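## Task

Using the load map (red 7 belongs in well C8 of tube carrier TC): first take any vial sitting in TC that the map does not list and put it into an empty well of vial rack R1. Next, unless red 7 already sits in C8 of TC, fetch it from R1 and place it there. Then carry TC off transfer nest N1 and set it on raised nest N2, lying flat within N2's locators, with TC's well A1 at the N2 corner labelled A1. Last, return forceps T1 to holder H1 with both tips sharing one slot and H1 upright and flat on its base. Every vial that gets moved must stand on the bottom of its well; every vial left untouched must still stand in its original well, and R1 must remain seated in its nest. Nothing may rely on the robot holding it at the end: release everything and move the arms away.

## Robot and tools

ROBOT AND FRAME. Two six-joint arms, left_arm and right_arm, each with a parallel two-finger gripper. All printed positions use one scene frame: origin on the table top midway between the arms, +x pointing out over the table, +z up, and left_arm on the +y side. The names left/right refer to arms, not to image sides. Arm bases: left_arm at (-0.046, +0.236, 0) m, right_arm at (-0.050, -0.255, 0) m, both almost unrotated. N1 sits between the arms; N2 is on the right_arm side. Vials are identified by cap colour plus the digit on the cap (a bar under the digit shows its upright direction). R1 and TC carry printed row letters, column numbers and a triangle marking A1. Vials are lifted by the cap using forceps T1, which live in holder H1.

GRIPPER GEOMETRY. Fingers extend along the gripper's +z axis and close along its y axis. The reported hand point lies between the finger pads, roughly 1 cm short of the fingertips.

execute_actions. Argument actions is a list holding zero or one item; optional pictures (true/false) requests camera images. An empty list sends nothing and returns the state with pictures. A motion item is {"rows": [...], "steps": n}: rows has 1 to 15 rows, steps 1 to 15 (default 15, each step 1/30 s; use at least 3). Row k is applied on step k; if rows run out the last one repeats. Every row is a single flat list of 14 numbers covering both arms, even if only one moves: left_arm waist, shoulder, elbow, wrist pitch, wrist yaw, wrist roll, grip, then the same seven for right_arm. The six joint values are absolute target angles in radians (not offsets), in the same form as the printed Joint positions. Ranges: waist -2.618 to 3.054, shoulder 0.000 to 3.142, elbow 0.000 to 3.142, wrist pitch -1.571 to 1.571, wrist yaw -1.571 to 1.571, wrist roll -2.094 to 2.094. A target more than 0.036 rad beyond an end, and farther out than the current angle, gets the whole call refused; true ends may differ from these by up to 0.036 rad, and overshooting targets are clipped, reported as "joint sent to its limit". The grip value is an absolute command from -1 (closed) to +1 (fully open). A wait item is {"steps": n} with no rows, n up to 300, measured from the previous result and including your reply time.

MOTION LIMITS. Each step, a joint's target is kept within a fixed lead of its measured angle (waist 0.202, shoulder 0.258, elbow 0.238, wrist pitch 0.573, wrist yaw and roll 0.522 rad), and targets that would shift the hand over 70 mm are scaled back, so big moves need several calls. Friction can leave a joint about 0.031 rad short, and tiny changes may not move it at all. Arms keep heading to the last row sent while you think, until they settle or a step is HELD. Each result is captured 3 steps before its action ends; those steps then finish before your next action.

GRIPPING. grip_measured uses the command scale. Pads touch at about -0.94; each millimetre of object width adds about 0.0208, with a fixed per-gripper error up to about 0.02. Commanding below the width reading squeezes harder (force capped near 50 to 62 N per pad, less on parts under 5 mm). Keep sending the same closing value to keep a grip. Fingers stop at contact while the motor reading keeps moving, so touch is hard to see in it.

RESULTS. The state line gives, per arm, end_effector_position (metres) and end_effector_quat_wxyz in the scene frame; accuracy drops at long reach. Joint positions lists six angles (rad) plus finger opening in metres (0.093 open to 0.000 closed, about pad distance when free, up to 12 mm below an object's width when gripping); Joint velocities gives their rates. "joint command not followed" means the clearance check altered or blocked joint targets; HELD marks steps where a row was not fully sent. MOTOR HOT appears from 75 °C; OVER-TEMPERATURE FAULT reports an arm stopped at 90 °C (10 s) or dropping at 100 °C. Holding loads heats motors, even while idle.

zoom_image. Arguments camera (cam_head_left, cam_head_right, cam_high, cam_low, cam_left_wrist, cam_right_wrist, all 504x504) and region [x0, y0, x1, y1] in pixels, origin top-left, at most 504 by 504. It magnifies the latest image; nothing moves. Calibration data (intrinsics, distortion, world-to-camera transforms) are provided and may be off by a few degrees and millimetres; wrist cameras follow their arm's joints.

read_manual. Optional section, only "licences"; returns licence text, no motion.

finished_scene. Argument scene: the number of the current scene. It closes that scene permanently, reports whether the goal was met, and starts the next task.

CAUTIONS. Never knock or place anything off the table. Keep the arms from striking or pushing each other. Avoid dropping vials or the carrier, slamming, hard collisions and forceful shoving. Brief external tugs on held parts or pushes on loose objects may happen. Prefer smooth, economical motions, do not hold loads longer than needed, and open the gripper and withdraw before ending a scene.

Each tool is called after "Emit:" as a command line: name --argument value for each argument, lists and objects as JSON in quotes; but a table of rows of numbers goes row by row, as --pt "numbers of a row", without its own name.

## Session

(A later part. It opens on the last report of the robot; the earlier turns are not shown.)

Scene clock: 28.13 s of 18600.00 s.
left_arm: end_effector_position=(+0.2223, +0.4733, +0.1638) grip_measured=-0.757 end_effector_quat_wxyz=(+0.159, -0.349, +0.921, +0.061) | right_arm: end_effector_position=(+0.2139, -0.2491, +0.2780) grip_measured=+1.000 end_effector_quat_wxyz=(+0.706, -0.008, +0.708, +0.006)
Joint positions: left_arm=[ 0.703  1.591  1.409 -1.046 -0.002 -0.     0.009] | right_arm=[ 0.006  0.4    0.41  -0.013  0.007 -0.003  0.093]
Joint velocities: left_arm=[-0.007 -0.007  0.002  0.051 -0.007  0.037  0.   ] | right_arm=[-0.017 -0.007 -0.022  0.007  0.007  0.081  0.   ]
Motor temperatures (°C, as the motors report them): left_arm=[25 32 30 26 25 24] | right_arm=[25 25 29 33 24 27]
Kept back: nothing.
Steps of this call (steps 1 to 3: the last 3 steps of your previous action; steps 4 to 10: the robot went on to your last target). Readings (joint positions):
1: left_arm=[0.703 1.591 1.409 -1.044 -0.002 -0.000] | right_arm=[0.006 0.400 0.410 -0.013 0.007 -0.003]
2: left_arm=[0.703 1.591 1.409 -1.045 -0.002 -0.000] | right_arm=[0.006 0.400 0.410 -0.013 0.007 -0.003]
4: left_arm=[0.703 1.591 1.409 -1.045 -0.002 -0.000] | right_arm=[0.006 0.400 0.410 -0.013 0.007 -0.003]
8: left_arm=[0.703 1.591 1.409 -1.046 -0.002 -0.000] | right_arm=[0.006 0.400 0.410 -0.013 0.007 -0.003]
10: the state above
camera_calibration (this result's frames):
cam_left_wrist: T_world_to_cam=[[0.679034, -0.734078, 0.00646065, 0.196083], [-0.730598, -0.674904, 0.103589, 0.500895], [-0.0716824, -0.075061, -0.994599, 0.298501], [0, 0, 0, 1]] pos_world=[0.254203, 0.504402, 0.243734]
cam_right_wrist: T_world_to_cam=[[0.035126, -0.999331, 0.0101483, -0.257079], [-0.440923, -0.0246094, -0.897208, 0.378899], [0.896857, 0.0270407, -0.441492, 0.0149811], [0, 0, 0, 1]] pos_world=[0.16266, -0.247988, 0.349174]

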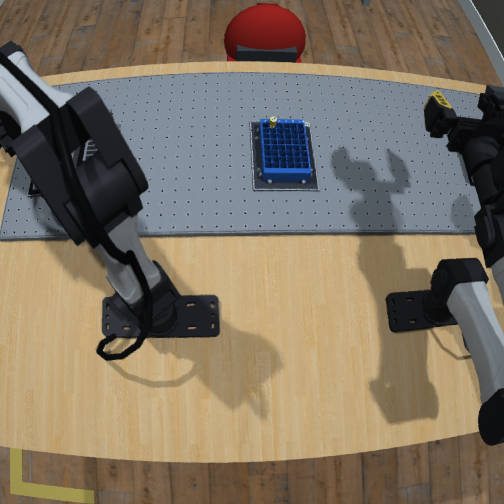

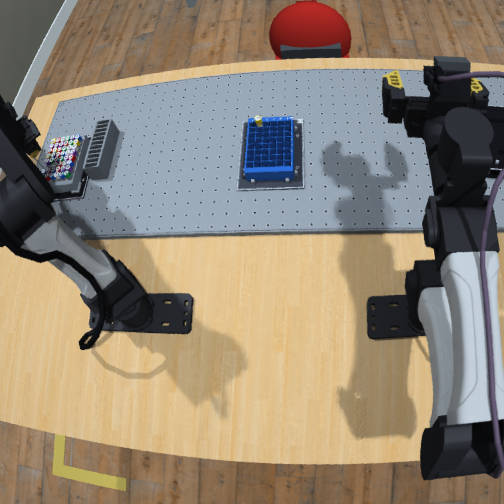

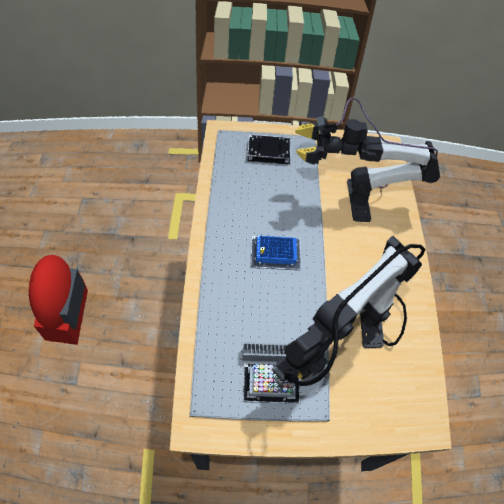

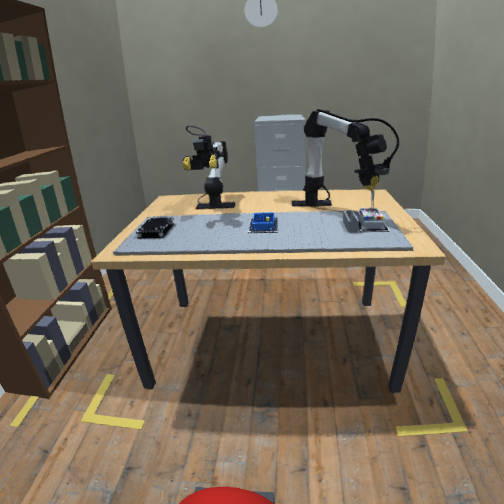

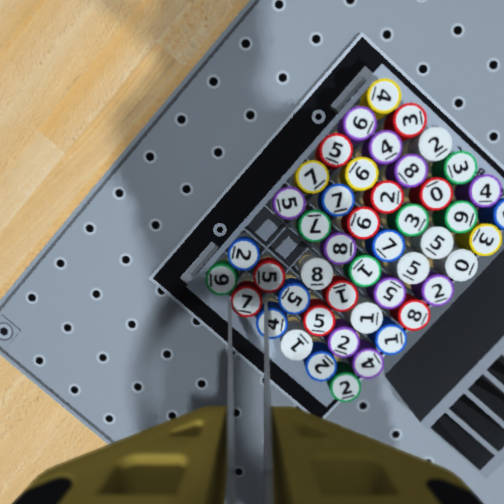

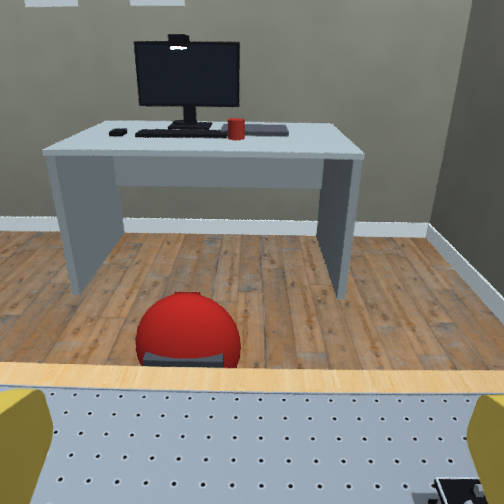

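Emit:
execute_actions --actions '[{"rows":[[0.695,1.58,1.40,-1.02,-0.008,-0.006,-0.76, 0,0.4,0.4,0,0,0,1]]}]'

Emit:
execute_actions --actions '[{"rows":[[0.695,1.58,1.396,-1.014,-0.008,-0.006,-0.76, 0,0.4,0.4,0,0,0,1],[0.695,1.58,1.393,-1.010,-0.008,-0.006,-0.76, 0,0.4,0.4,0,0,0,1],[0.695,1.58,1.390,-1.007,-0.008,-0.006,-0.76, 0,0.4,0.4,0,0,0,1],[0.695,1.58,1.387,-1.004,-0.008,-0.006,-0.76, 0,0.4,0.4,0,0,0,1],[0.695,1.58,1.384,-1.001,-0.008,-0.006,-0.76, 0,0.4,0.4,0,0,0,1],[0.695,1.58,1.381,-0.998,-0.008,-0.006,-0.76, 0,0.4,0.4,0,0,0,1],[0.695,1.58,1.378,-0.995,-0.008,-0.006,-0.76, 0,0.4,0.4,0,0,0,1],[0.695,1.58,1.375,-0.992,-0.008,-0.006,-0.76, 0,0.4,0.4,0,0,0,1],[0.695,1.58,1.372,-0.990,-0.008,-0.006,-0.76, 0,0.4,0.4,0,0,0,1],[0.695,1.58,1.369,-0.989,-0.008,-0.006,-0.76, 0,0.4,0.4,0,0,0,1],[0.695,1.58,1.365,-0.988,-0.008,-0.006,-0.76, 0,0.4,0.4,0,0,0,1]]}]'

Emit:
execute_actions --actions '[{"steps":12}]' --pictures true

Emit:
zoom_image --camera "cam_left_wrist" --region '[170,220,330,380]'

Scene clock: 28.83 s of 18600.00 s.
left_arm: end_effector_position=(+0.2231, +0.4740, +0.1642) grip_measured=-0.757 end_effector_quat_wxyz=(+0.161, -0.349, +0.921, +0.062) | right_arm: end_effector_position=(+0.2139, -0.2491, +0.2780) grip_measured=+1.000 end_effector_quat_wxyz=(+0.706, -0.008, +0.708, +0.006)
Joint positions: left_arm=[ 0.703  1.591  1.409 -1.041 -0.002 -0.     0.009] | right_arm=[ 0.006  0.4    0.41  -0.013  0.007 -0.003  0.093]
Joint velocities: left_arm=[-0.012 -0.002 -0.002 -0.007 -0.037 -0.022 -0.   ] | right_arm=[ 0.012  0.022  0.002 -0.037 -0.037 -0.066  0.   ]
Motor temperatures (°C, as the motors report them): left_arm=[25 32 30 26 25 24] | right_arm=[25 25 29 33 24 27]
Steps of this call (steps 1 to 9: the robot went on to your last target; steps 10 to 21: the first 12 steps of this action). Readings (joint positions):
10: left_arm=[0.703 1.591 1.409 -1.045 -0.002 -0.000] | right_arm=[0.006 0.400 0.410 -0.013 0.007 -0.003]
11: left_arm=[0.703 1.591 1.409 -1.045 -0.002 -0.000] | right_arm=[0.006 0.400 0.410 -0.013 0.007 -0.003]
13: left_arm=[0.703 1.591 1.409 -1.043 -0.002 -0.000] | right_arm=[0.006 0.400 0.410 -0.013 0.007 -0.003]
17: left_arm=[0.703 1.591 1.409 -1.042 -0.002 -0.000] | right_arm=[0.006 0.400 0.410 -0.013 0.007 -0.003]
21: the state above

Scene clock: 29.33 s of 18600.00 s.
left_arm: end_effector_position=(+0.2254, +0.4760, +0.1603) grip_measured=-0.757 end_effector_quat_wxyz=(+0.167, -0.349, +0.920, +0.064) | right_arm: end_effector_position=(+0.2139, -0.2491, +0.2780) grip_measured=+1.000 end_effector_quat_wxyz=(+0.706, -0.008, +0.708, +0.006)
Joint positions: left_arm=[ 0.703  1.591  1.39  -1.009 -0.002 -0.     0.009] | right_arm=[ 0.006  0.4    0.41  -0.013  0.007 -0.003  0.093]
Joint velocities: left_arm=[-0.022  0.002 -0.046  0.095 -0.037  0.051 -0.001] | right_arm=[-0.012 -0.012 -0.002 -0.139  0.007 -0.051  0.   ]
Motor temperatures (°C, as the motors report them): left_arm=[25 32 30 26 25 24] | right_arm=[25 25 29 33 24 27]
Steps of this call (steps 1 to 3: the last 3 steps of your previous action; steps 4 to 15: the first 12 steps of this action). Readings (joint positions):
4: left_arm=[0.703 1.591 1.409 -1.041 -0.002 -0.000] | right_arm=[0.006 0.400 0.410 -0.013 0.007 -0.003]
5: left_arm=[0.703 1.591 1.409 -1.039 -0.002 -0.000] | right_arm=[0.006 0.400 0.410 -0.013 0.007 -0.003]
7: left_arm=[0.703 1.591 1.409 -1.035 -0.002 -0.000] | right_arm=[0.006 0.400 0.410 -0.013 0.007 -0.003]
11: left_arm=[0.703 1.591 1.398 -1.022 -0.002 -0.000] | right_arm=[0.006 0.400 0.410 -0.013 0.007 -0.003]
15: the state above

Scene clock: 29.73 s of 18600.00 s.
left_arm: end_effector_position=(+0.2262, +0.4768, +0.1600) grip_measured=-0.757 end_effector_quat_wxyz=(+0.169, -0.349, +0.920, +0.065) | right_arm: end_effector_position=(+0.2139, -0.2491, +0.2780) grip_measured=+1.000 end_effector_quat_wxyz=(+0.706, -0.008, +0.708, +0.006)
Joint positions: left_arm=[ 0.703  1.591  1.387 -1.001 -0.002 -0.     0.009] | right_arm=[ 0.006  0.4    0.41  -0.013  0.007 -0.003  0.093]
Joint velocities: left_arm=[-0.017 -0.007  0.002  0.007 -0.066 -0.066  0.   ] | right_arm=[-0.002 -0.012  0.002 -0.022  0.022  0.007  0.   ]
Motor temperatures (°C, as the motors report them): left_arm=[25 32 30 26 25 24] | right_arm=[25 25 29 33 24 27]
Kept back: nothing.
Steps of this call (steps 1 to 3: the last 3 steps of your previous action; steps 4 to 12: the robot went on to your last target). Readings (joint positions):
1: left_arm=[0.703 1.591 1.388 -1.007 -0.002 -0.000] | right_arm=[0.006 0.400 0.410 -0.013 0.007 -0.003]
2: left_arm=[0.703 1.591 1.387 -1.006 -0.002 -0.000] | right_arm=[0.006 0.400 0.410 -0.013 0.007 -0.003]
4: left_arm=[0.703 1.591 1.387 -1.004 -0.002 -0.000] | right_arm=[0.006 0.400 0.410 -0.013 0.007 -0.003]
8: left_arm=[0.703 1.591 1.387 -1.002 -0.002 -0.000] | right_arm=[0.006 0.400 0.410 -0.013 0.007 -0.003]
12: the state above
camera_calibration (this result's frames):
cam_left_wrist: T_world_to_cam=[[0.678925, -0.734175, 0.00695252, 0.195981], [-0.73211, -0.67624, 0.0819448, 0.510915], [-0.0554602, -0.0607244, -0.996613, 0.285033], [0, 0, 0, 1]] pos_world=[0.256797, 0.506694, 0.240838]
cam_right_wrist: T_world_to_cam=[[0.035126, -0.999331, 0.0101483, -0.257079], [-0.440923, -0.0246094, -0.897208, 0.378899], [0.896857, 0.0270407, -0.441492, 0.0149811], [0, 0, 0, 1]] pos_world=[0.16266, -0.247988, 0.349174]

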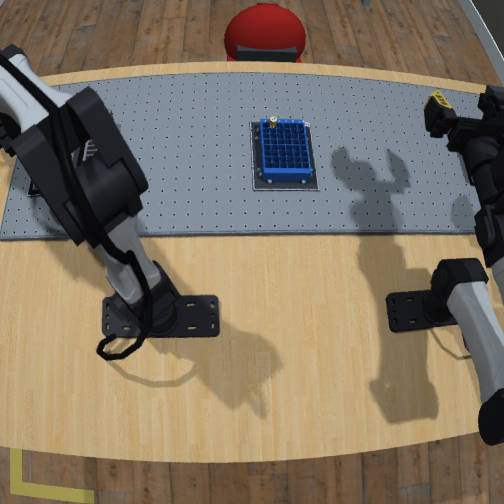

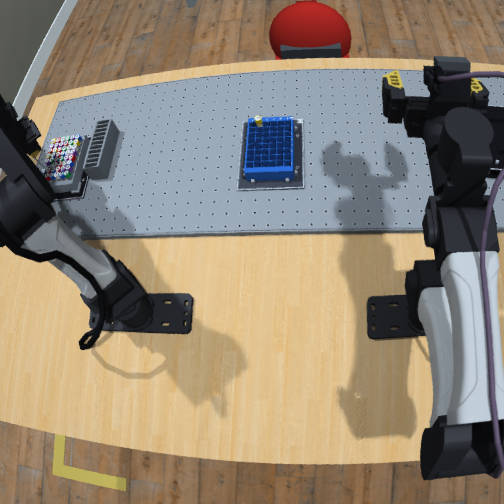

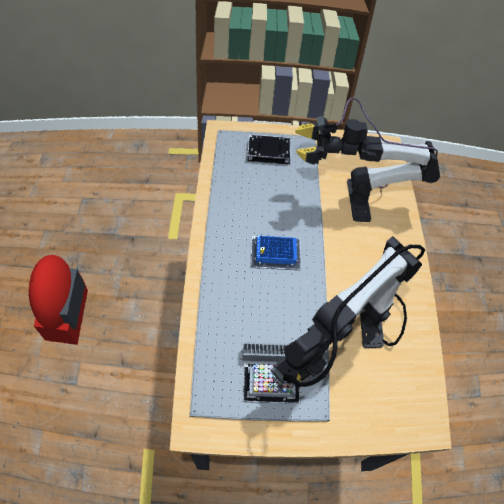

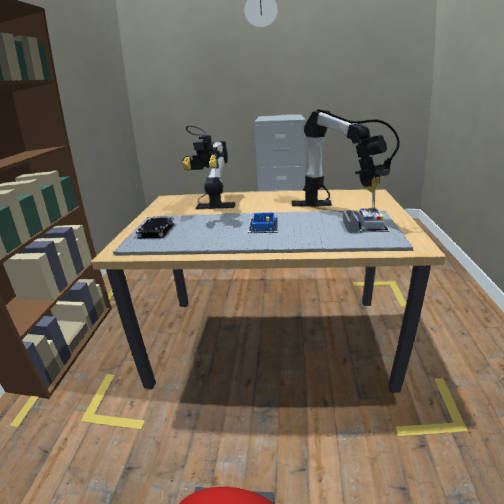

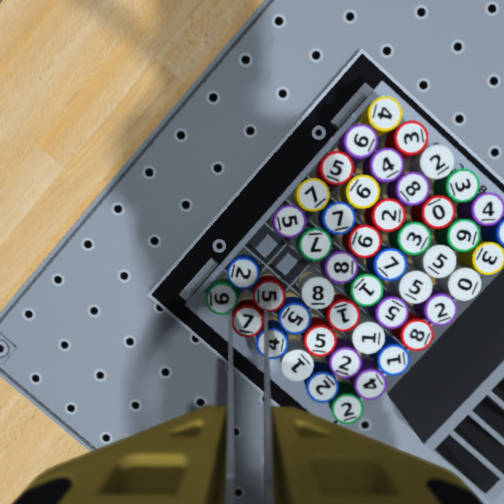

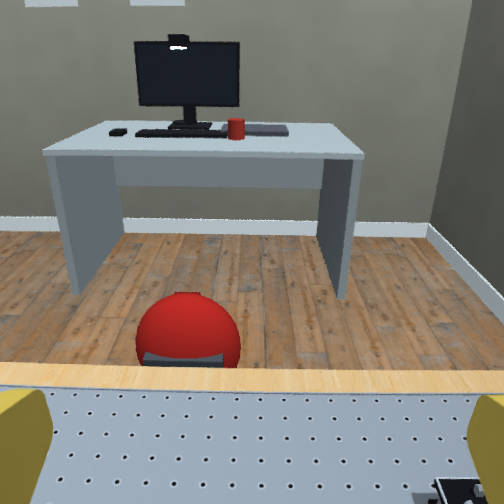

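Region (170, 220, 330, 380) of cam_left_wrist's 504x504 image, scaled by 3.150, with more detail than that image has.

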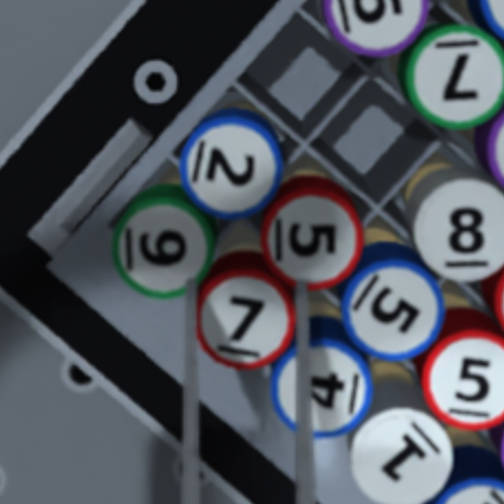

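Emit:
execute_actions --actions '[{"rows":[[0.695,1.556,1.39,-1.0,-0.008,-0.006,-0.75, 0,0.4,0.4,0,0,0,1]],"steps":12}]'

Emit:
execute_actions --actions '[{"rows":[[0.695,1.556,1.39,-1.027,-0.008,-0.006,-0.745, 0,0.4,0.4,0,0,0,1]]}]'

Emit:
execute_actions --actions '[{"steps":10}]' --pictures true

Emit:
zoom_image --camera "cam_left_wrist" --region '[170,220,330,380]'

Scene clock: 30.20 s of 18600.00 s.
left_arm: end_effector_position=(+0.2259, +0.4765, +0.1634) grip_measured=-0.753 end_effector_quat_wxyz=(+0.174, -0.348, +0.919, +0.067) | right_arm: end_effector_position=(+0.2139, -0.2491, +0.2780) grip_measured=+1.000 end_effector_quat_wxyz=(+0.706, -0.008, +0.708, +0.006)
Joint positions: left_arm=[ 0.703  1.581  1.387 -1.001 -0.002 -0.     0.009] | right_arm=[ 0.006  0.4    0.41  -0.013  0.007 -0.003  0.093]
Joint velocities: left_arm=[-0.007 -0.007  0.027  0.066  0.037 -0.037 -0.   ] | right_arm=[ 0.002 -0.007  0.012  0.022  0.022  0.081  0.   ]
Motor temperatures (°C, as the motors report them): left_arm=[25 32 30 26 25 24] | right_arm=[25 25 29 33 24 27]
Steps of this call (steps 1 to 5: the robot went on to your last target; steps 6 to 14: the first 9 steps of this action). Readings (joint positions):
6: left_arm=[0.703 1.590 1.387 -1.001 -0.002 -0.000] | right_arm=[0.006 0.400 0.410 -0.013 0.007 -0.003]
7: left_arm=[0.703 1.588 1.387 -1.001 -0.002 -0.000] | right_arm=[0.006 0.400 0.410 -0.013 0.007 -0.003]
9: left_arm=[0.703 1.584 1.387 -1.001 -0.002 -0.000] | right_arm=[0.006 0.400 0.410 -0.013 0.007 -0.003]
13: left_arm=[0.703 1.581 1.387 -1.001 -0.002 -0.000] | right_arm=[0.006 0.400 0.410 -0.013 0.007 -0.003]
14: the state above

Scene clock: 30.70 s of 18600.00 s.
left_arm: end_effector_position=(+0.2237, +0.4746, +0.1623) grip_measured=-0.747 end_effector_quat_wxyz=(+0.168, -0.349, +0.920, +0.065) | right_arm: end_effector_position=(+0.2139, -0.2491, +0.2780) grip_measured=+1.000 end_effector_quat_wxyz=(+0.706, -0.008, +0.708, +0.006)
Joint positions: left_arm=[ 0.703  1.581  1.387 -1.014 -0.002 -0.     0.009] | right_arm=[ 0.006  0.4    0.41  -0.013  0.007 -0.003  0.093]
Joint velocities: left_arm=[ 0.002 -0.022  0.007  0.022 -0.007  0.007  0.   ] | right_arm=[ 0.002  0.002  0.007 -0.051 -0.007  0.037  0.   ]
Motor temperatures (°C, as the motors report them): left_arm=[25 32 30 26 25 24] | right_arm=[25 25 29 33 24 27]
Steps of this call (steps 1 to 3: the last 3 steps of your previous action; steps 4 to 15: the first 12 steps of this action). Readings (joint positions):
4: left_arm=[0.703 1.581 1.387 -1.002 -0.002 -0.000] | right_arm=[0.006 0.400 0.410 -0.013 0.007 -0.003]
5: left_arm=[0.703 1.581 1.387 -1.004 -0.002 -0.000] | right_arm=[0.006 0.400 0.410 -0.013 0.007 -0.003]
7: left_arm=[0.703 1.581 1.387 -1.009 -0.002 -0.000] | right_arm=[0.006 0.400 0.410 -0.013 0.007 -0.003]
11: left_arm=[0.703 1.581 1.387 -1.013 -0.002 -0.000] | right_arm=[0.006 0.400 0.410 -0.013 0.007 -0.003]
15: the state above

Scene clock: 31.03 s of 18600.00 s.
left_arm: end_effector_position=(+0.2236, +0.4745, +0.1622) grip_measured=-0.747 end_effector_quat_wxyz=(+0.168, -0.349, +0.920, +0.064) | right_arm: end_effector_position=(+0.2139, -0.2491, +0.2780) grip_measured=+1.000 end_effector_quat_wxyz=(+0.706, -0.008, +0.708, +0.006)
Joint positions: left_arm=[ 0.703  1.581  1.387 -1.015 -0.002 -0.     0.009] | right_arm=[ 0.006  0.4    0.41  -0.013  0.007 -0.003  0.093]
Joint velocities: left_arm=[-0.007 -0.002  0.012  0.037  0.007  0.007 -0.   ] | right_arm=[ 0.002  0.007 -0.002 -0.037 -0.007 -0.022  0.   ]
Motor temperatures (°C, as the motors report them): left_arm=[25 32 30 26 25 24] | right_arm=[25 25 29 33 24 27]
Kept back: nothing.
Steps of this call (steps 1 to 3: the last 3 steps of your previous action; steps 4 to 10: the robot went on to your last target). Readings (joint positions):
1: left_arm=[0.703 1.581 1.387 -1.014 -0.002 -0.000] | right_arm=[0.006 0.400 0.410 -0.013 0.007 -0.003]
2: left_arm=[0.703 1.581 1.387 -1.014 -0.002 -0.000] | right_arm=[0.006 0.400 0.410 -0.013 0.007 -0.003]
4: left_arm=[0.703 1.581 1.387 -1.015 -0.002 -0.000] | right_arm=[0.006 0.400 0.410 -0.013 0.007 -0.003]
8: left_arm=[0.703 1.581 1.387 -1.015 -0.002 -0.000] | right_arm=[0.006 0.400 0.410 -0.013 0.007 -0.003]
10: the state above
camera_calibration (this result's frames):
cam_left_wrist: T_world_to_cam=[[0.678943, -0.734159, 0.00687507, 0.196046], [-0.731895, -0.67605, 0.0853652, 0.506553], [-0.0580238, -0.0629899, -0.996326, 0.288585], [0, 0, 0, 1]] pos_world=[0.254384, 0.504562, 0.242935]
cam_right_wrist: T_world_to_cam=[[0.035126, -0.999331, 0.0101483, -0.257079], [-0.440923, -0.0246094, -0.897208, 0.378899], [0.896857, 0.0270407, -0.441492, 0.0149811], [0, 0, 0, 1]] pos_world=[0.16266, -0.247988, 0.349174]

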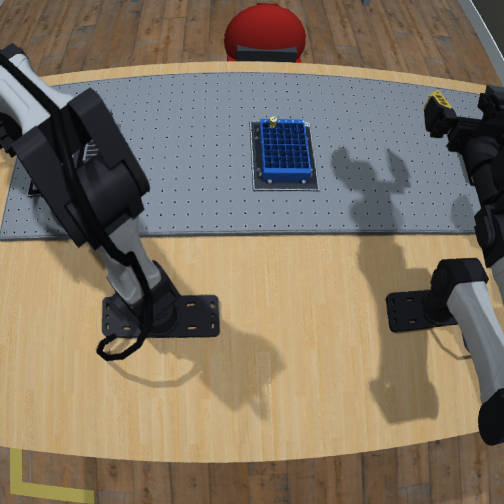

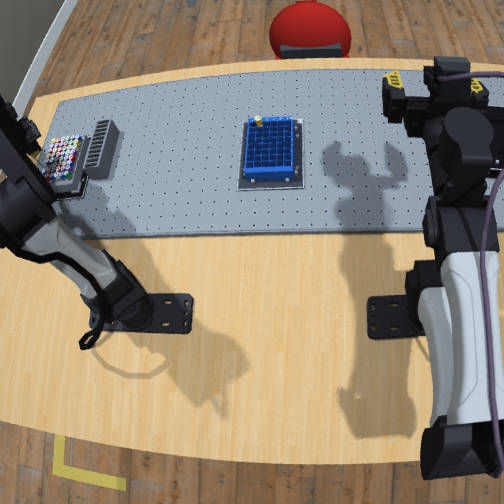

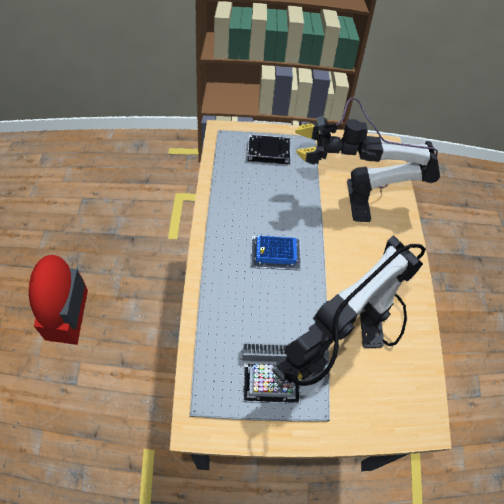

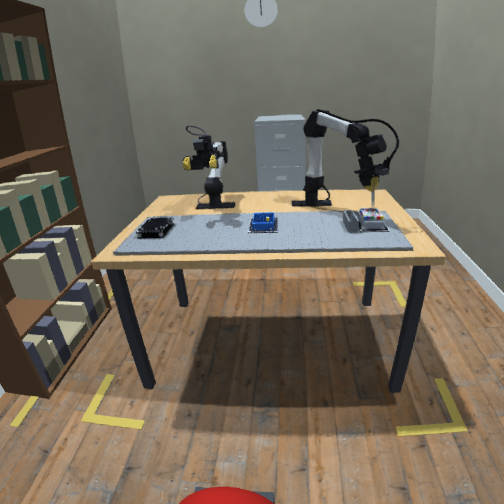

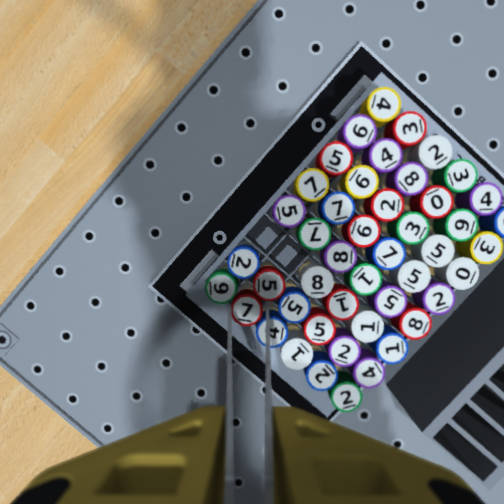

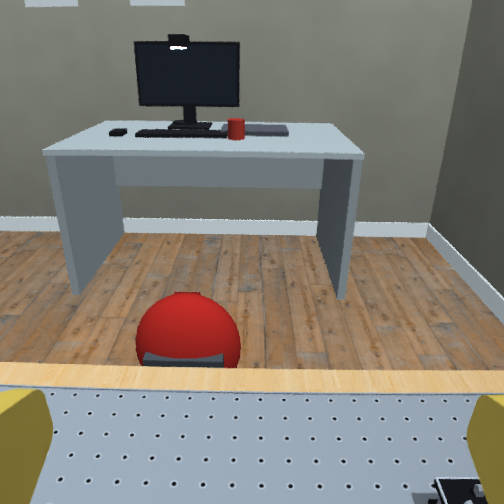

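Region (170, 220, 330, 380) of cam_left_wrist's 504x504 image, scaled by 3.150, with more detail than that image has.

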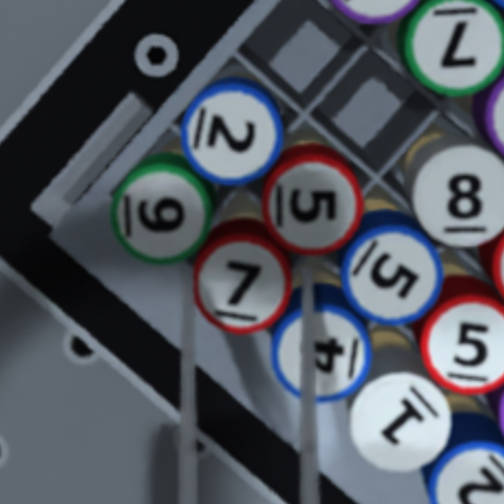

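Emit:
execute_actions --actions '[{"rows":[[0.695,1.58,1.39,-0.991,-0.008,-0.006,-0.745, 0,0.4,0.4,0,0,0,1]]}]'

Emit:
execute_actions --actions '[{"rows":[[0.695,1.592,1.39,-1.005,-0.008,-0.006,-0.745, 0,0.4,0.4,0,0,0,1],[0.695,1.595,1.39,-1.005,-0.008,-0.006,-0.745, 0,0.4,0.4,0,0,0,1],[0.695,1.598,1.39,-1.005,-0.008,-0.006,-0.745, 0,0.4,0.4,0,0,0,1],[0.695,1.601,1.39,-1.005,-0.008,-0.006,-0.745, 0,0.4,0.4,0,0,0,1],[0.695,1.604,1.39,-1.005,-0.008,-0.006,-0.745, 0,0.4,0.4,0,0,0,1],[0.695,1.607,1.39,-1.005,-0.008,-0.006,-0.745, 0,0.4,0.4,0,0,0,1],[0.695,1.610,1.39,-1.005,-0.008,-0.006,-0.745, 0,0.4,0.4,0,0,0,1],[0.695,1.613,1.39,-1.005,-0.008,-0.006,-0.745, 0,0.4,0.4,0,0,0,1],[0.695,1.616,1.39,-1.005,-0.008,-0.006,-0.745, 0,0.4,0.4,0,0,0,1],[0.695,1.619,1.39,-1.005,-0.008,-0.006,-0.745, 0,0.4,0.4,0,0,0,1]]}]'

Emit:
execute_actions --actions '[{"steps":10}]' --pictures true

Emit:
zoom_image --camera "cam_left_wrist" --region '[170,220,330,380]'

Scene clock: 31.70 s of 18600.00 s.
left_arm: end_effector_position=(+0.2240, +0.4748, +0.1624) grip_measured=-0.747 end_effector_quat_wxyz=(+0.169, -0.349, +0.920, +0.065) | right_arm: end_effector_position=(+0.2139, -0.2491, +0.2780) grip_measured=+1.000 end_effector_quat_wxyz=(+0.706, -0.008, +0.708, +0.006)
Joint positions: left_arm=[ 0.703  1.581  1.387 -1.012 -0.002 -0.     0.009] | right_arm=[ 0.006  0.4    0.41  -0.013  0.007 -0.003  0.093]
Joint velocities: left_arm=[-0.012 -0.007 -0.012 -0.081  0.022  0.037 -0.001] | right_arm=[-0.007 -0.007 -0.007 -0.066  0.007  0.022  0.   ]
Motor temperatures (°C, as the motors report them): left_arm=[25 32 30 26 25 24] | right_arm=[25 25 29 33 24 27]
Steps of this call (steps 1 to 8: the robot went on to your last target; steps 9 to 20: the first 12 steps of this action). Readings (joint positions):
9: left_arm=[0.703 1.581 1.387 -1.015 -0.002 -0.000] | right_arm=[0.006 0.400 0.410 -0.013 0.007 -0.003]
10: left_arm=[0.703 1.581 1.387 -1.014 -0.002 -0.000] | right_arm=[0.006 0.400 0.410 -0.013 0.007 -0.003]
12: left_arm=[0.703 1.581 1.387 -1.014 -0.002 -0.000] | right_arm=[0.006 0.400 0.410 -0.013 0.007 -0.003]
16: left_arm=[0.703 1.581 1.387 -1.013 -0.002 -0.000] | right_arm=[0.006 0.400 0.410 -0.013 0.007 -0.003]
20: the state above

Scene clock: 32.20 s of 18600.00 s.
left_arm: end_effector_position=(+0.2246, +0.4753, +0.1568) grip_measured=-0.747 end_effector_quat_wxyz=(+0.161, -0.349, +0.921, +0.062) | right_arm: end_effector_position=(+0.2139, -0.2491, +0.2780) grip_measured=+1.000 end_effector_quat_wxyz=(+0.706, -0.008, +0.708, +0.006)
Joint positions: left_arm=[ 0.703  1.598  1.387 -1.012 -0.002 -0.     0.009] | right_arm=[ 0.006  0.4    0.41  -0.013  0.007 -0.003  0.093]
Joint velocities: left_arm=[ 0.002  0.129 -0.012 -0.066 -0.007 -0.007 -0.   ] | right_arm=[-0.007 -0.002  0.002 -0.007  0.007 -0.051  0.   ]
Motor temperatures (°C, as the motors report them): left_arm=[25 32 31 27 25 24] | right_arm=[25 25 29 33 24 27]
Steps of this call (steps 1 to 3: the last 3 steps of your previous action; steps 4 to 15: the first 12 steps of this action). Readings (joint positions):
4: left_arm=[0.703 1.581 1.387 -1.012 -0.002 -0.000] | right_arm=[0.006 0.400 0.410 -0.013 0.007 -0.003]
5: left_arm=[0.703 1.581 1.387 -1.012 -0.002 -0.000] | right_arm=[0.006 0.400 0.410 -0.013 0.007 -0.003]
7: left_arm=[0.703 1.581 1.387 -1.012 -0.002 -0.000] | right_arm=[0.006 0.400 0.410 -0.013 0.007 -0.003]
11: left_arm=[0.703 1.582 1.387 -1.012 -0.002 -0.000] | right_arm=[0.006 0.400 0.410 -0.013 0.007 -0.003]
15: the state above

Scene clock: 32.53 s of 18600.00 s.
left_arm: end_effector_position=(+0.2248, +0.4755, +0.1542) grip_measured=-0.747 end_effector_quat_wxyz=(+0.158, -0.349, +0.922, +0.061) | right_arm: end_effector_position=(+0.2139, -0.2491, +0.2780) grip_measured=+1.000 end_effector_quat_wxyz=(+0.706, -0.008, +0.708, +0.006)
Joint positions: left_arm=[ 0.703  1.605  1.387 -1.012 -0.002 -0.     0.009] | right_arm=[ 0.006  0.4    0.41  -0.013  0.007 -0.003  0.093]
Joint velocities: left_arm=[-0.017 -0.002 -0.027 -0.022 -0.007 -0.022 -0.001] | right_arm=[-0.017  0.007  0.012 -0.022 -0.095 -0.066  0.   ]
Motor temperatures (°C, as the motors report them): left_arm=[25 32 31 27 25 24] | right_arm=[25 25 30 33 24 27]
Kept back: nothing.
Steps of this call (steps 1 to 3: the last 3 steps of your previous action; steps 4 to 10: the robot went on to your last target). Readings (joint positions):
1: left_arm=[0.703 1.601 1.387 -1.012 -0.002 -0.000] | right_arm=[0.006 0.400 0.410 -0.013 0.007 -0.003]
2: left_arm=[0.703 1.604 1.387 -1.012 -0.002 -0.000] | right_arm=[0.006 0.400 0.410 -0.013 0.007 -0.003]
4: left_arm=[0.703 1.605 1.387 -1.012 -0.002 -0.000] | right_arm=[0.006 0.400 0.410 -0.013 0.007 -0.003]
8: left_arm=[0.703 1.605 1.387 -1.012 -0.002 -0.000] | right_arm=[0.006 0.400 0.410 -0.013 0.007 -0.003]
10: the state above
camera_calibration (this result's frames):
cam_left_wrist: T_world_to_cam=[[0.679051, -0.734063, 0.00638271, 0.196071], [-0.730327, -0.674665, 0.107003, 0.504479], [-0.0742407, -0.0773218, -0.994238, 0.290879], [0, 0, 0, 1]] pos_world=[0.256887, 0.506774, 0.233971]
cam_right_wrist: T_world_to_cam=[[0.035126, -0.999331, 0.0101483, -0.257079], [-0.440923, -0.0246094, -0.897208, 0.378899], [0.896857, 0.0270407, -0.441492, 0.0149811], [0, 0, 0, 1]] pos_world=[0.16266, -0.247988, 0.349174]

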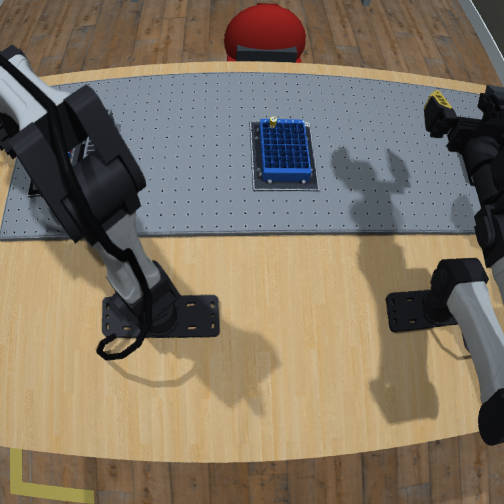

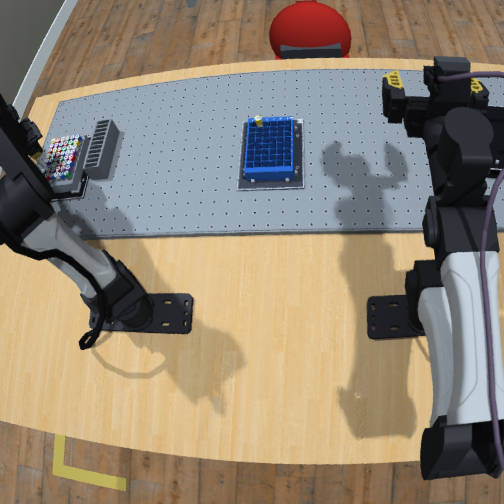

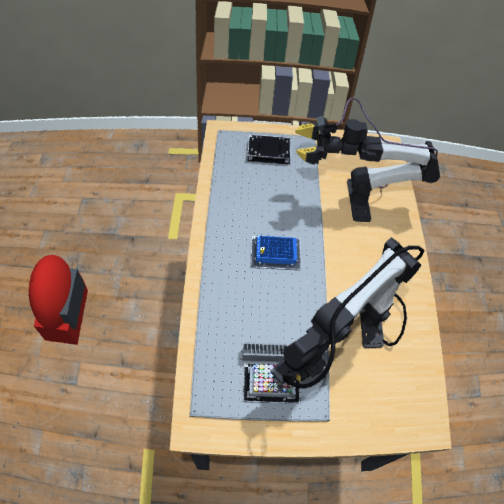

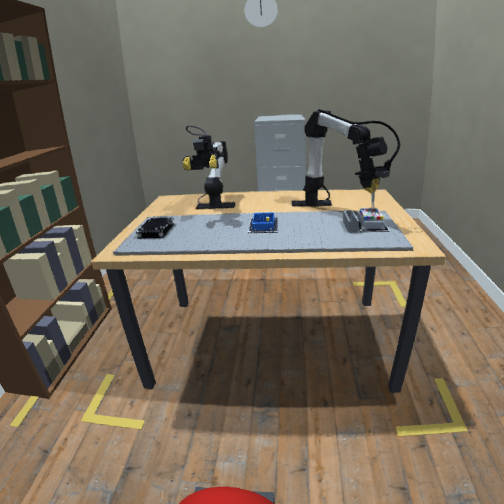

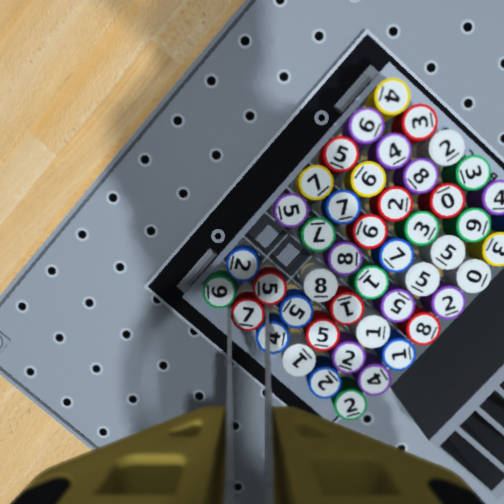

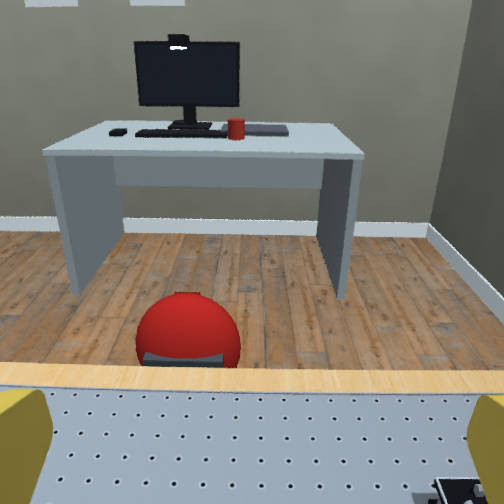

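Region (170, 220, 330, 380) of cam_left_wrist's 504x504 image, scaled by 3.150, with more detail than that image has.

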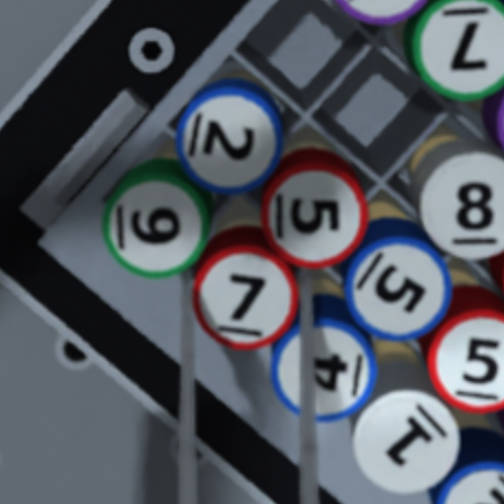

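Emit:
execute_actions --actions '[{"rows":[[0.695,1.61,1.39,-1.005,-0.008,-0.006,-0.78, 0,0.4,0.4,0,0,0,1],[0.695,1.61,1.39,-1.005,-0.008,-0.006,-0.80, 0,0.4,0.4,0,0,0,1],[0.695,1.61,1.39,-1.005,-0.008,-0.006,-0.82, 0,0.4,0.4,0,0,0,1],[0.695,1.61,1.39,-1.005,-0.008,-0.006,-0.84, 0,0.4,0.4,0,0,0,1]],"steps":12}]'

Emit:
execute_actions --actions '[{"rows":[[0.695,1.61,1.405,-1.04,-0.008,-0.006,-0.84, 0,0.4,0.4,0,0,0,1],[0.695,1.61,1.415,-1.054,-0.008,-0.006,-0.84, 0,0.4,0.4,0,0,0,1],[0.695,1.61,1.425,-1.065,-0.008,-0.006,-0.84, 0,0.4,0.4,0,0,0,1],[0.695,1.61,1.435,-1.075,-0.008,-0.006,-0.84, 0,0.4,0.4,0,0,0,1],[0.695,1.61,1.445,-1.085,-0.008,-0.006,-0.84, 0,0.4,0.4,0,0,0,1],[0.695,1.61,1.455,-1.095,-0.008,-0.006,-0.84, 0,0.4,0.4,0,0,0,1],[0.695,1.61,1.465,-1.105,-0.008,-0.006,-0.84, 0,0.4,0.4,0,0,0,1],[0.695,1.61,1.475,-1.114,-0.008,-0.006,-0.84, 0,0.4,0.4,0,0,0,1],[0.695,1.61,1.485,-1.123,-0.008,-0.006,-0.84, 0,0.4,0.4,0,0,0,1],[0.695,1.61,1.495,-1.132,-0.008,-0.006,-0.84, 0,0.4,0.4,0,0,0,1],[0.695,1.61,1.505,-1.141,-0.008,-0.006,-0.84, 0,0.4,0.4,0,0,0,1],[0.695,1.61,1.515,-1.15,-0.008,-0.006,-0.84, 0,0.4,0.4,0,0,0,1],[0.695,1.61,1.525,-1.156,-0.008,-0.006,-0.84, 0,0.4,0.4,0,0,0,1],[0.695,1.61,1.535,-1.159,-0.008,-0.006,-0.84, 0,0.4,0.4,0,0,0,1],[0.695,1.61,1.545,-1.16,-0.008,-0.006,-0.84, 0,0.4,0.4,0,0,0,1]]}]'

Emit:
execute_actions --actions '[{"steps":15}]' --pictures true

Emit:
zoom_image --camera "cam_low" --region '[335,165,410,240]'

Scene clock: 33.23 s of 18600.00 s.
left_arm: end_effector_position=(+0.2248, +0.4755, +0.1542) grip_measured=-0.831 end_effector_quat_wxyz=(+0.158, -0.349, +0.922, +0.061) | right_arm: end_effector_position=(+0.2139, -0.2491, +0.2780) grip_measured=+1.000 end_effector_quat_wxyz=(+0.706, -0.008, +0.708, +0.006)
Joint positions: left_arm=[ 0.703  1.605  1.387 -1.012 -0.002 -0.001  0.005] | right_arm=[ 0.006  0.4    0.41  -0.013  0.007 -0.003  0.093]
Joint velocities: left_arm=[ 0.027 -0.002 -0.007  0.022 -0.037 -0.022 -0.   ] | right_arm=[ 0.012 -0.002 -0.007 -0.022 -0.066 -0.037  0.   ]
Motor temperatures (°C, as the motors report them): left_arm=[25 32 31 27 25 24] | right_arm=[25 25 30 34 24 27]
Steps of this call (steps 1 to 12: the robot went on to your last target; steps 13 to 21: the first 9 steps of this action). Readings (joint positions):
13: left_arm=[0.703 1.605 1.387 -1.012 -0.002 -0.000] | right_arm=[0.006 0.400 0.410 -0.013 0.007 -0.003]
14: left_arm=[0.703 1.605 1.387 -1.012 -0.002 -0.000] | right_arm=[0.006 0.400 0.410 -0.013 0.007 -0.003]
16: left_arm=[0.703 1.605 1.387 -1.012 -0.002 -0.001] | right_arm=[0.006 0.400 0.410 -0.013 0.007 -0.003]
20: left_arm=[0.703 1.605 1.387 -1.012 -0.002 -0.001] | right_arm=[0.006 0.400 0.410 -0.013 0.007 -0.003]
21: the state above

Scene clock: 33.73 s of 18600.00 s.
left_arm: end_effector_position=(+0.2242, +0.4751, +0.1769) grip_measured=-0.831 end_effector_quat_wxyz=(+0.159, -0.349, +0.921, +0.061) | right_arm: end_effector_position=(+0.2139, -0.2491, +0.2780) grip_measured=+1.000 end_effector_quat_wxyz=(+0.706, -0.008, +0.708, +0.006)
Joint positions: left_arm=[ 0.703  1.605  1.476 -1.098 -0.002 -0.001  0.005] | right_arm=[ 0.006  0.4    0.41  -0.013  0.007 -0.003  0.093]
Joint velocities: left_arm=[ 0.007 -0.002  0.271 -0.286 -0.007 -0.022 -0.   ] | right_arm=[ 0.002  0.002 -0.007  0.037 -0.051  0.037  0.   ]
Motor temperatures (°C, as the motors report them): left_arm=[25 32 31 27 25 24] | right_arm=[25 25 30 34 24 27]
Steps of this call (steps 1 to 3: the last 3 steps of your previous action; steps 4 to 15: the first 12 steps of this action). Readings (joint positions):
4: left_arm=[0.703 1.605 1.387 -1.014 -0.002 -0.001] | right_arm=[0.006 0.400 0.410 -0.013 0.007 -0.003]
5: left_arm=[0.703 1.605 1.387 -1.016 -0.002 -0.001] | right_arm=[0.006 0.400 0.410 -0.013 0.007 -0.003]
7: left_arm=[0.703 1.605 1.395 -1.029 -0.002 -0.001] | right_arm=[0.006 0.400 0.410 -0.013 0.007 -0.003]
11: left_arm=[0.703 1.605 1.433 -1.063 -0.002 -0.001] | right_arm=[0.006 0.400 0.410 -0.013 0.007 -0.003]
15: the state above

Scene clock: 34.23 s of 18600.00 s.
left_arm: end_effector_position=(+0.2231, +0.4741, +0.1891) grip_measured=-0.831 end_effector_quat_wxyz=(+0.159, -0.349, +0.921, +0.061) | right_arm: end_effector_position=(+0.2139, -0.2491, +0.2780) grip_measured=+1.000 end_effector_quat_wxyz=(+0.706, -0.008, +0.708, +0.006)
Joint positions: left_arm=[ 0.703  1.605  1.524 -1.146 -0.002 -0.001  0.005] | right_arm=[ 0.006  0.4    0.41  -0.013  0.007 -0.003  0.093]
Joint velocities: left_arm=[-0.012  0.002 -0.007 -0.037 -0.022 -0.051 -0.   ] | right_arm=[-0.017 -0.007  0.002 -0.022 -0.037  0.007  0.   ]
Motor temperatures (°C, as the motors report them): left_arm=[25 32 31 27 25 24] | right_arm=[25 25 30 34 24 27]
Kept back: nothing.
Steps of this call (steps 1 to 3: the last 3 steps of your previous action; steps 4 to 15: the robot went on to your last target). Readings (joint positions):
1: left_arm=[0.703 1.605 1.486 -1.107 -0.002 -0.001] | right_arm=[0.006 0.400 0.410 -0.013 0.007 -0.003]
2: left_arm=[0.703 1.605 1.496 -1.115 -0.002 -0.001] | right_arm=[0.006 0.400 0.410 -0.013 0.007 -0.003]
4: left_arm=[0.703 1.605 1.514 -1.127 -0.002 -0.001] | right_arm=[0.006 0.400 0.410 -0.013 0.007 -0.003]
8: left_arm=[0.703 1.605 1.524 -1.137 -0.002 -0.001] | right_arm=[0.006 0.400 0.410 -0.013 0.007 -0.003]
15: the state above
camera_calibration (this result's frames):
cam_left_wrist: T_world_to_cam=[[0.679391, -0.73375, 0.00623864, 0.195767], [-0.730283, -0.675304, 0.103204, 0.499513], [-0.0715131, -0.0746721, -0.994641, 0.323526], [0, 0, 0, 1]] pos_world=[0.25492, 0.505125, 0.269019]
cam_right_wrist: T_world_to_cam=[[0.035126, -0.999331, 0.0101483, -0.257079], [-0.440923, -0.0246094, -0.897208, 0.378899], [0.896857, 0.0270407, -0.441492, 0.0149811], [0, 0, 0, 1]] pos_world=[0.16266, -0.247988, 0.349174]

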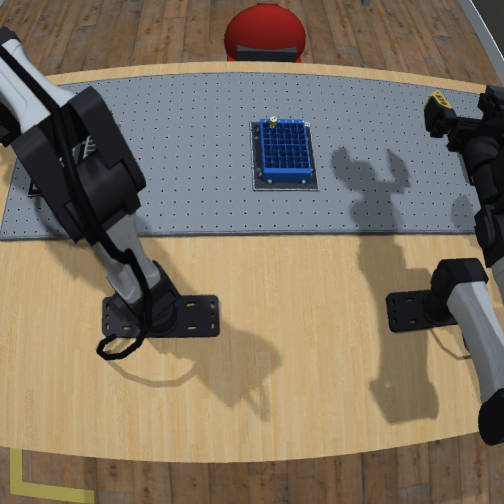

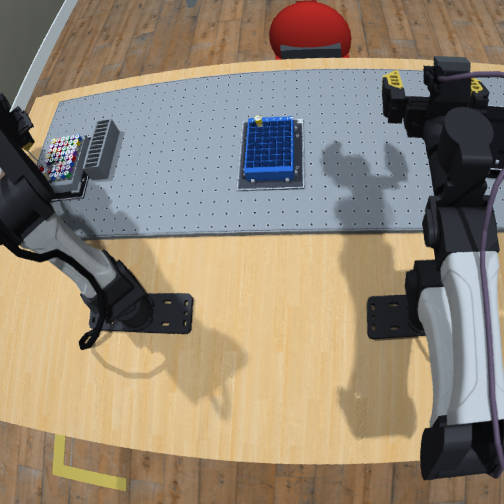

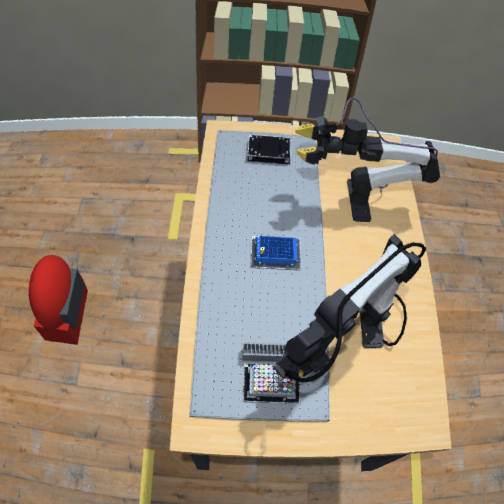

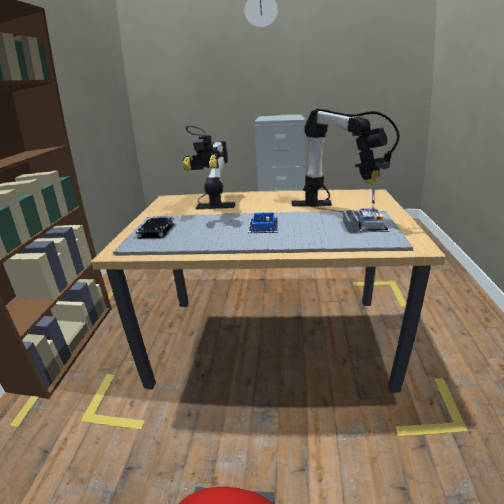

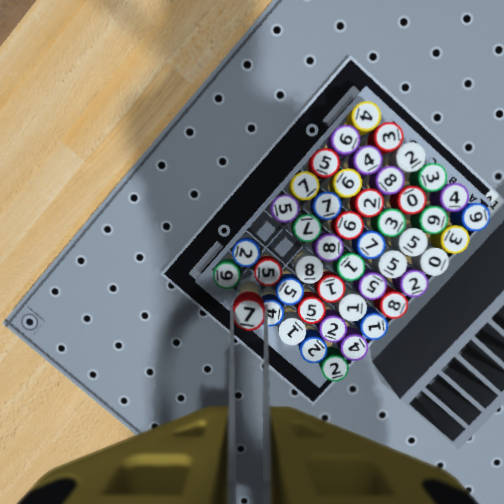

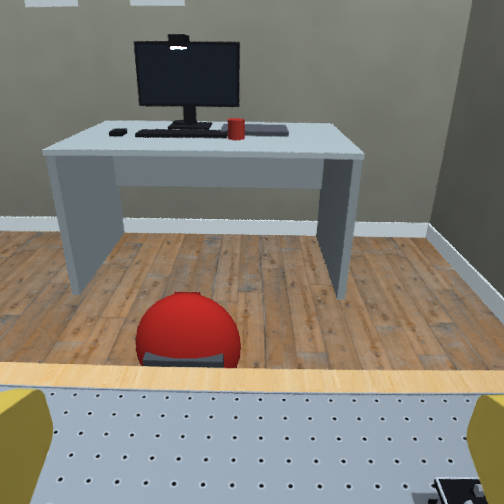

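Region (335, 165, 410, 240) of cam_low's 504x504 image, scaled by 6.720, with more detail than that image has.

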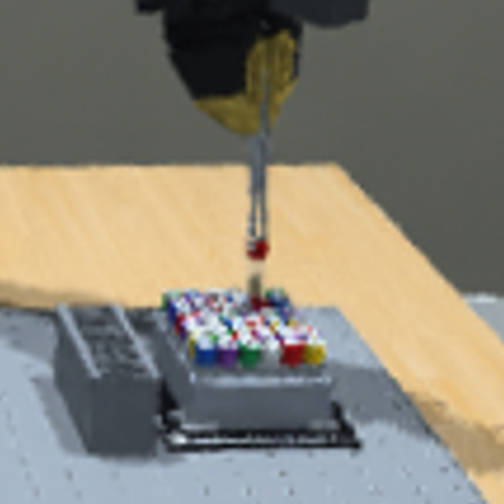

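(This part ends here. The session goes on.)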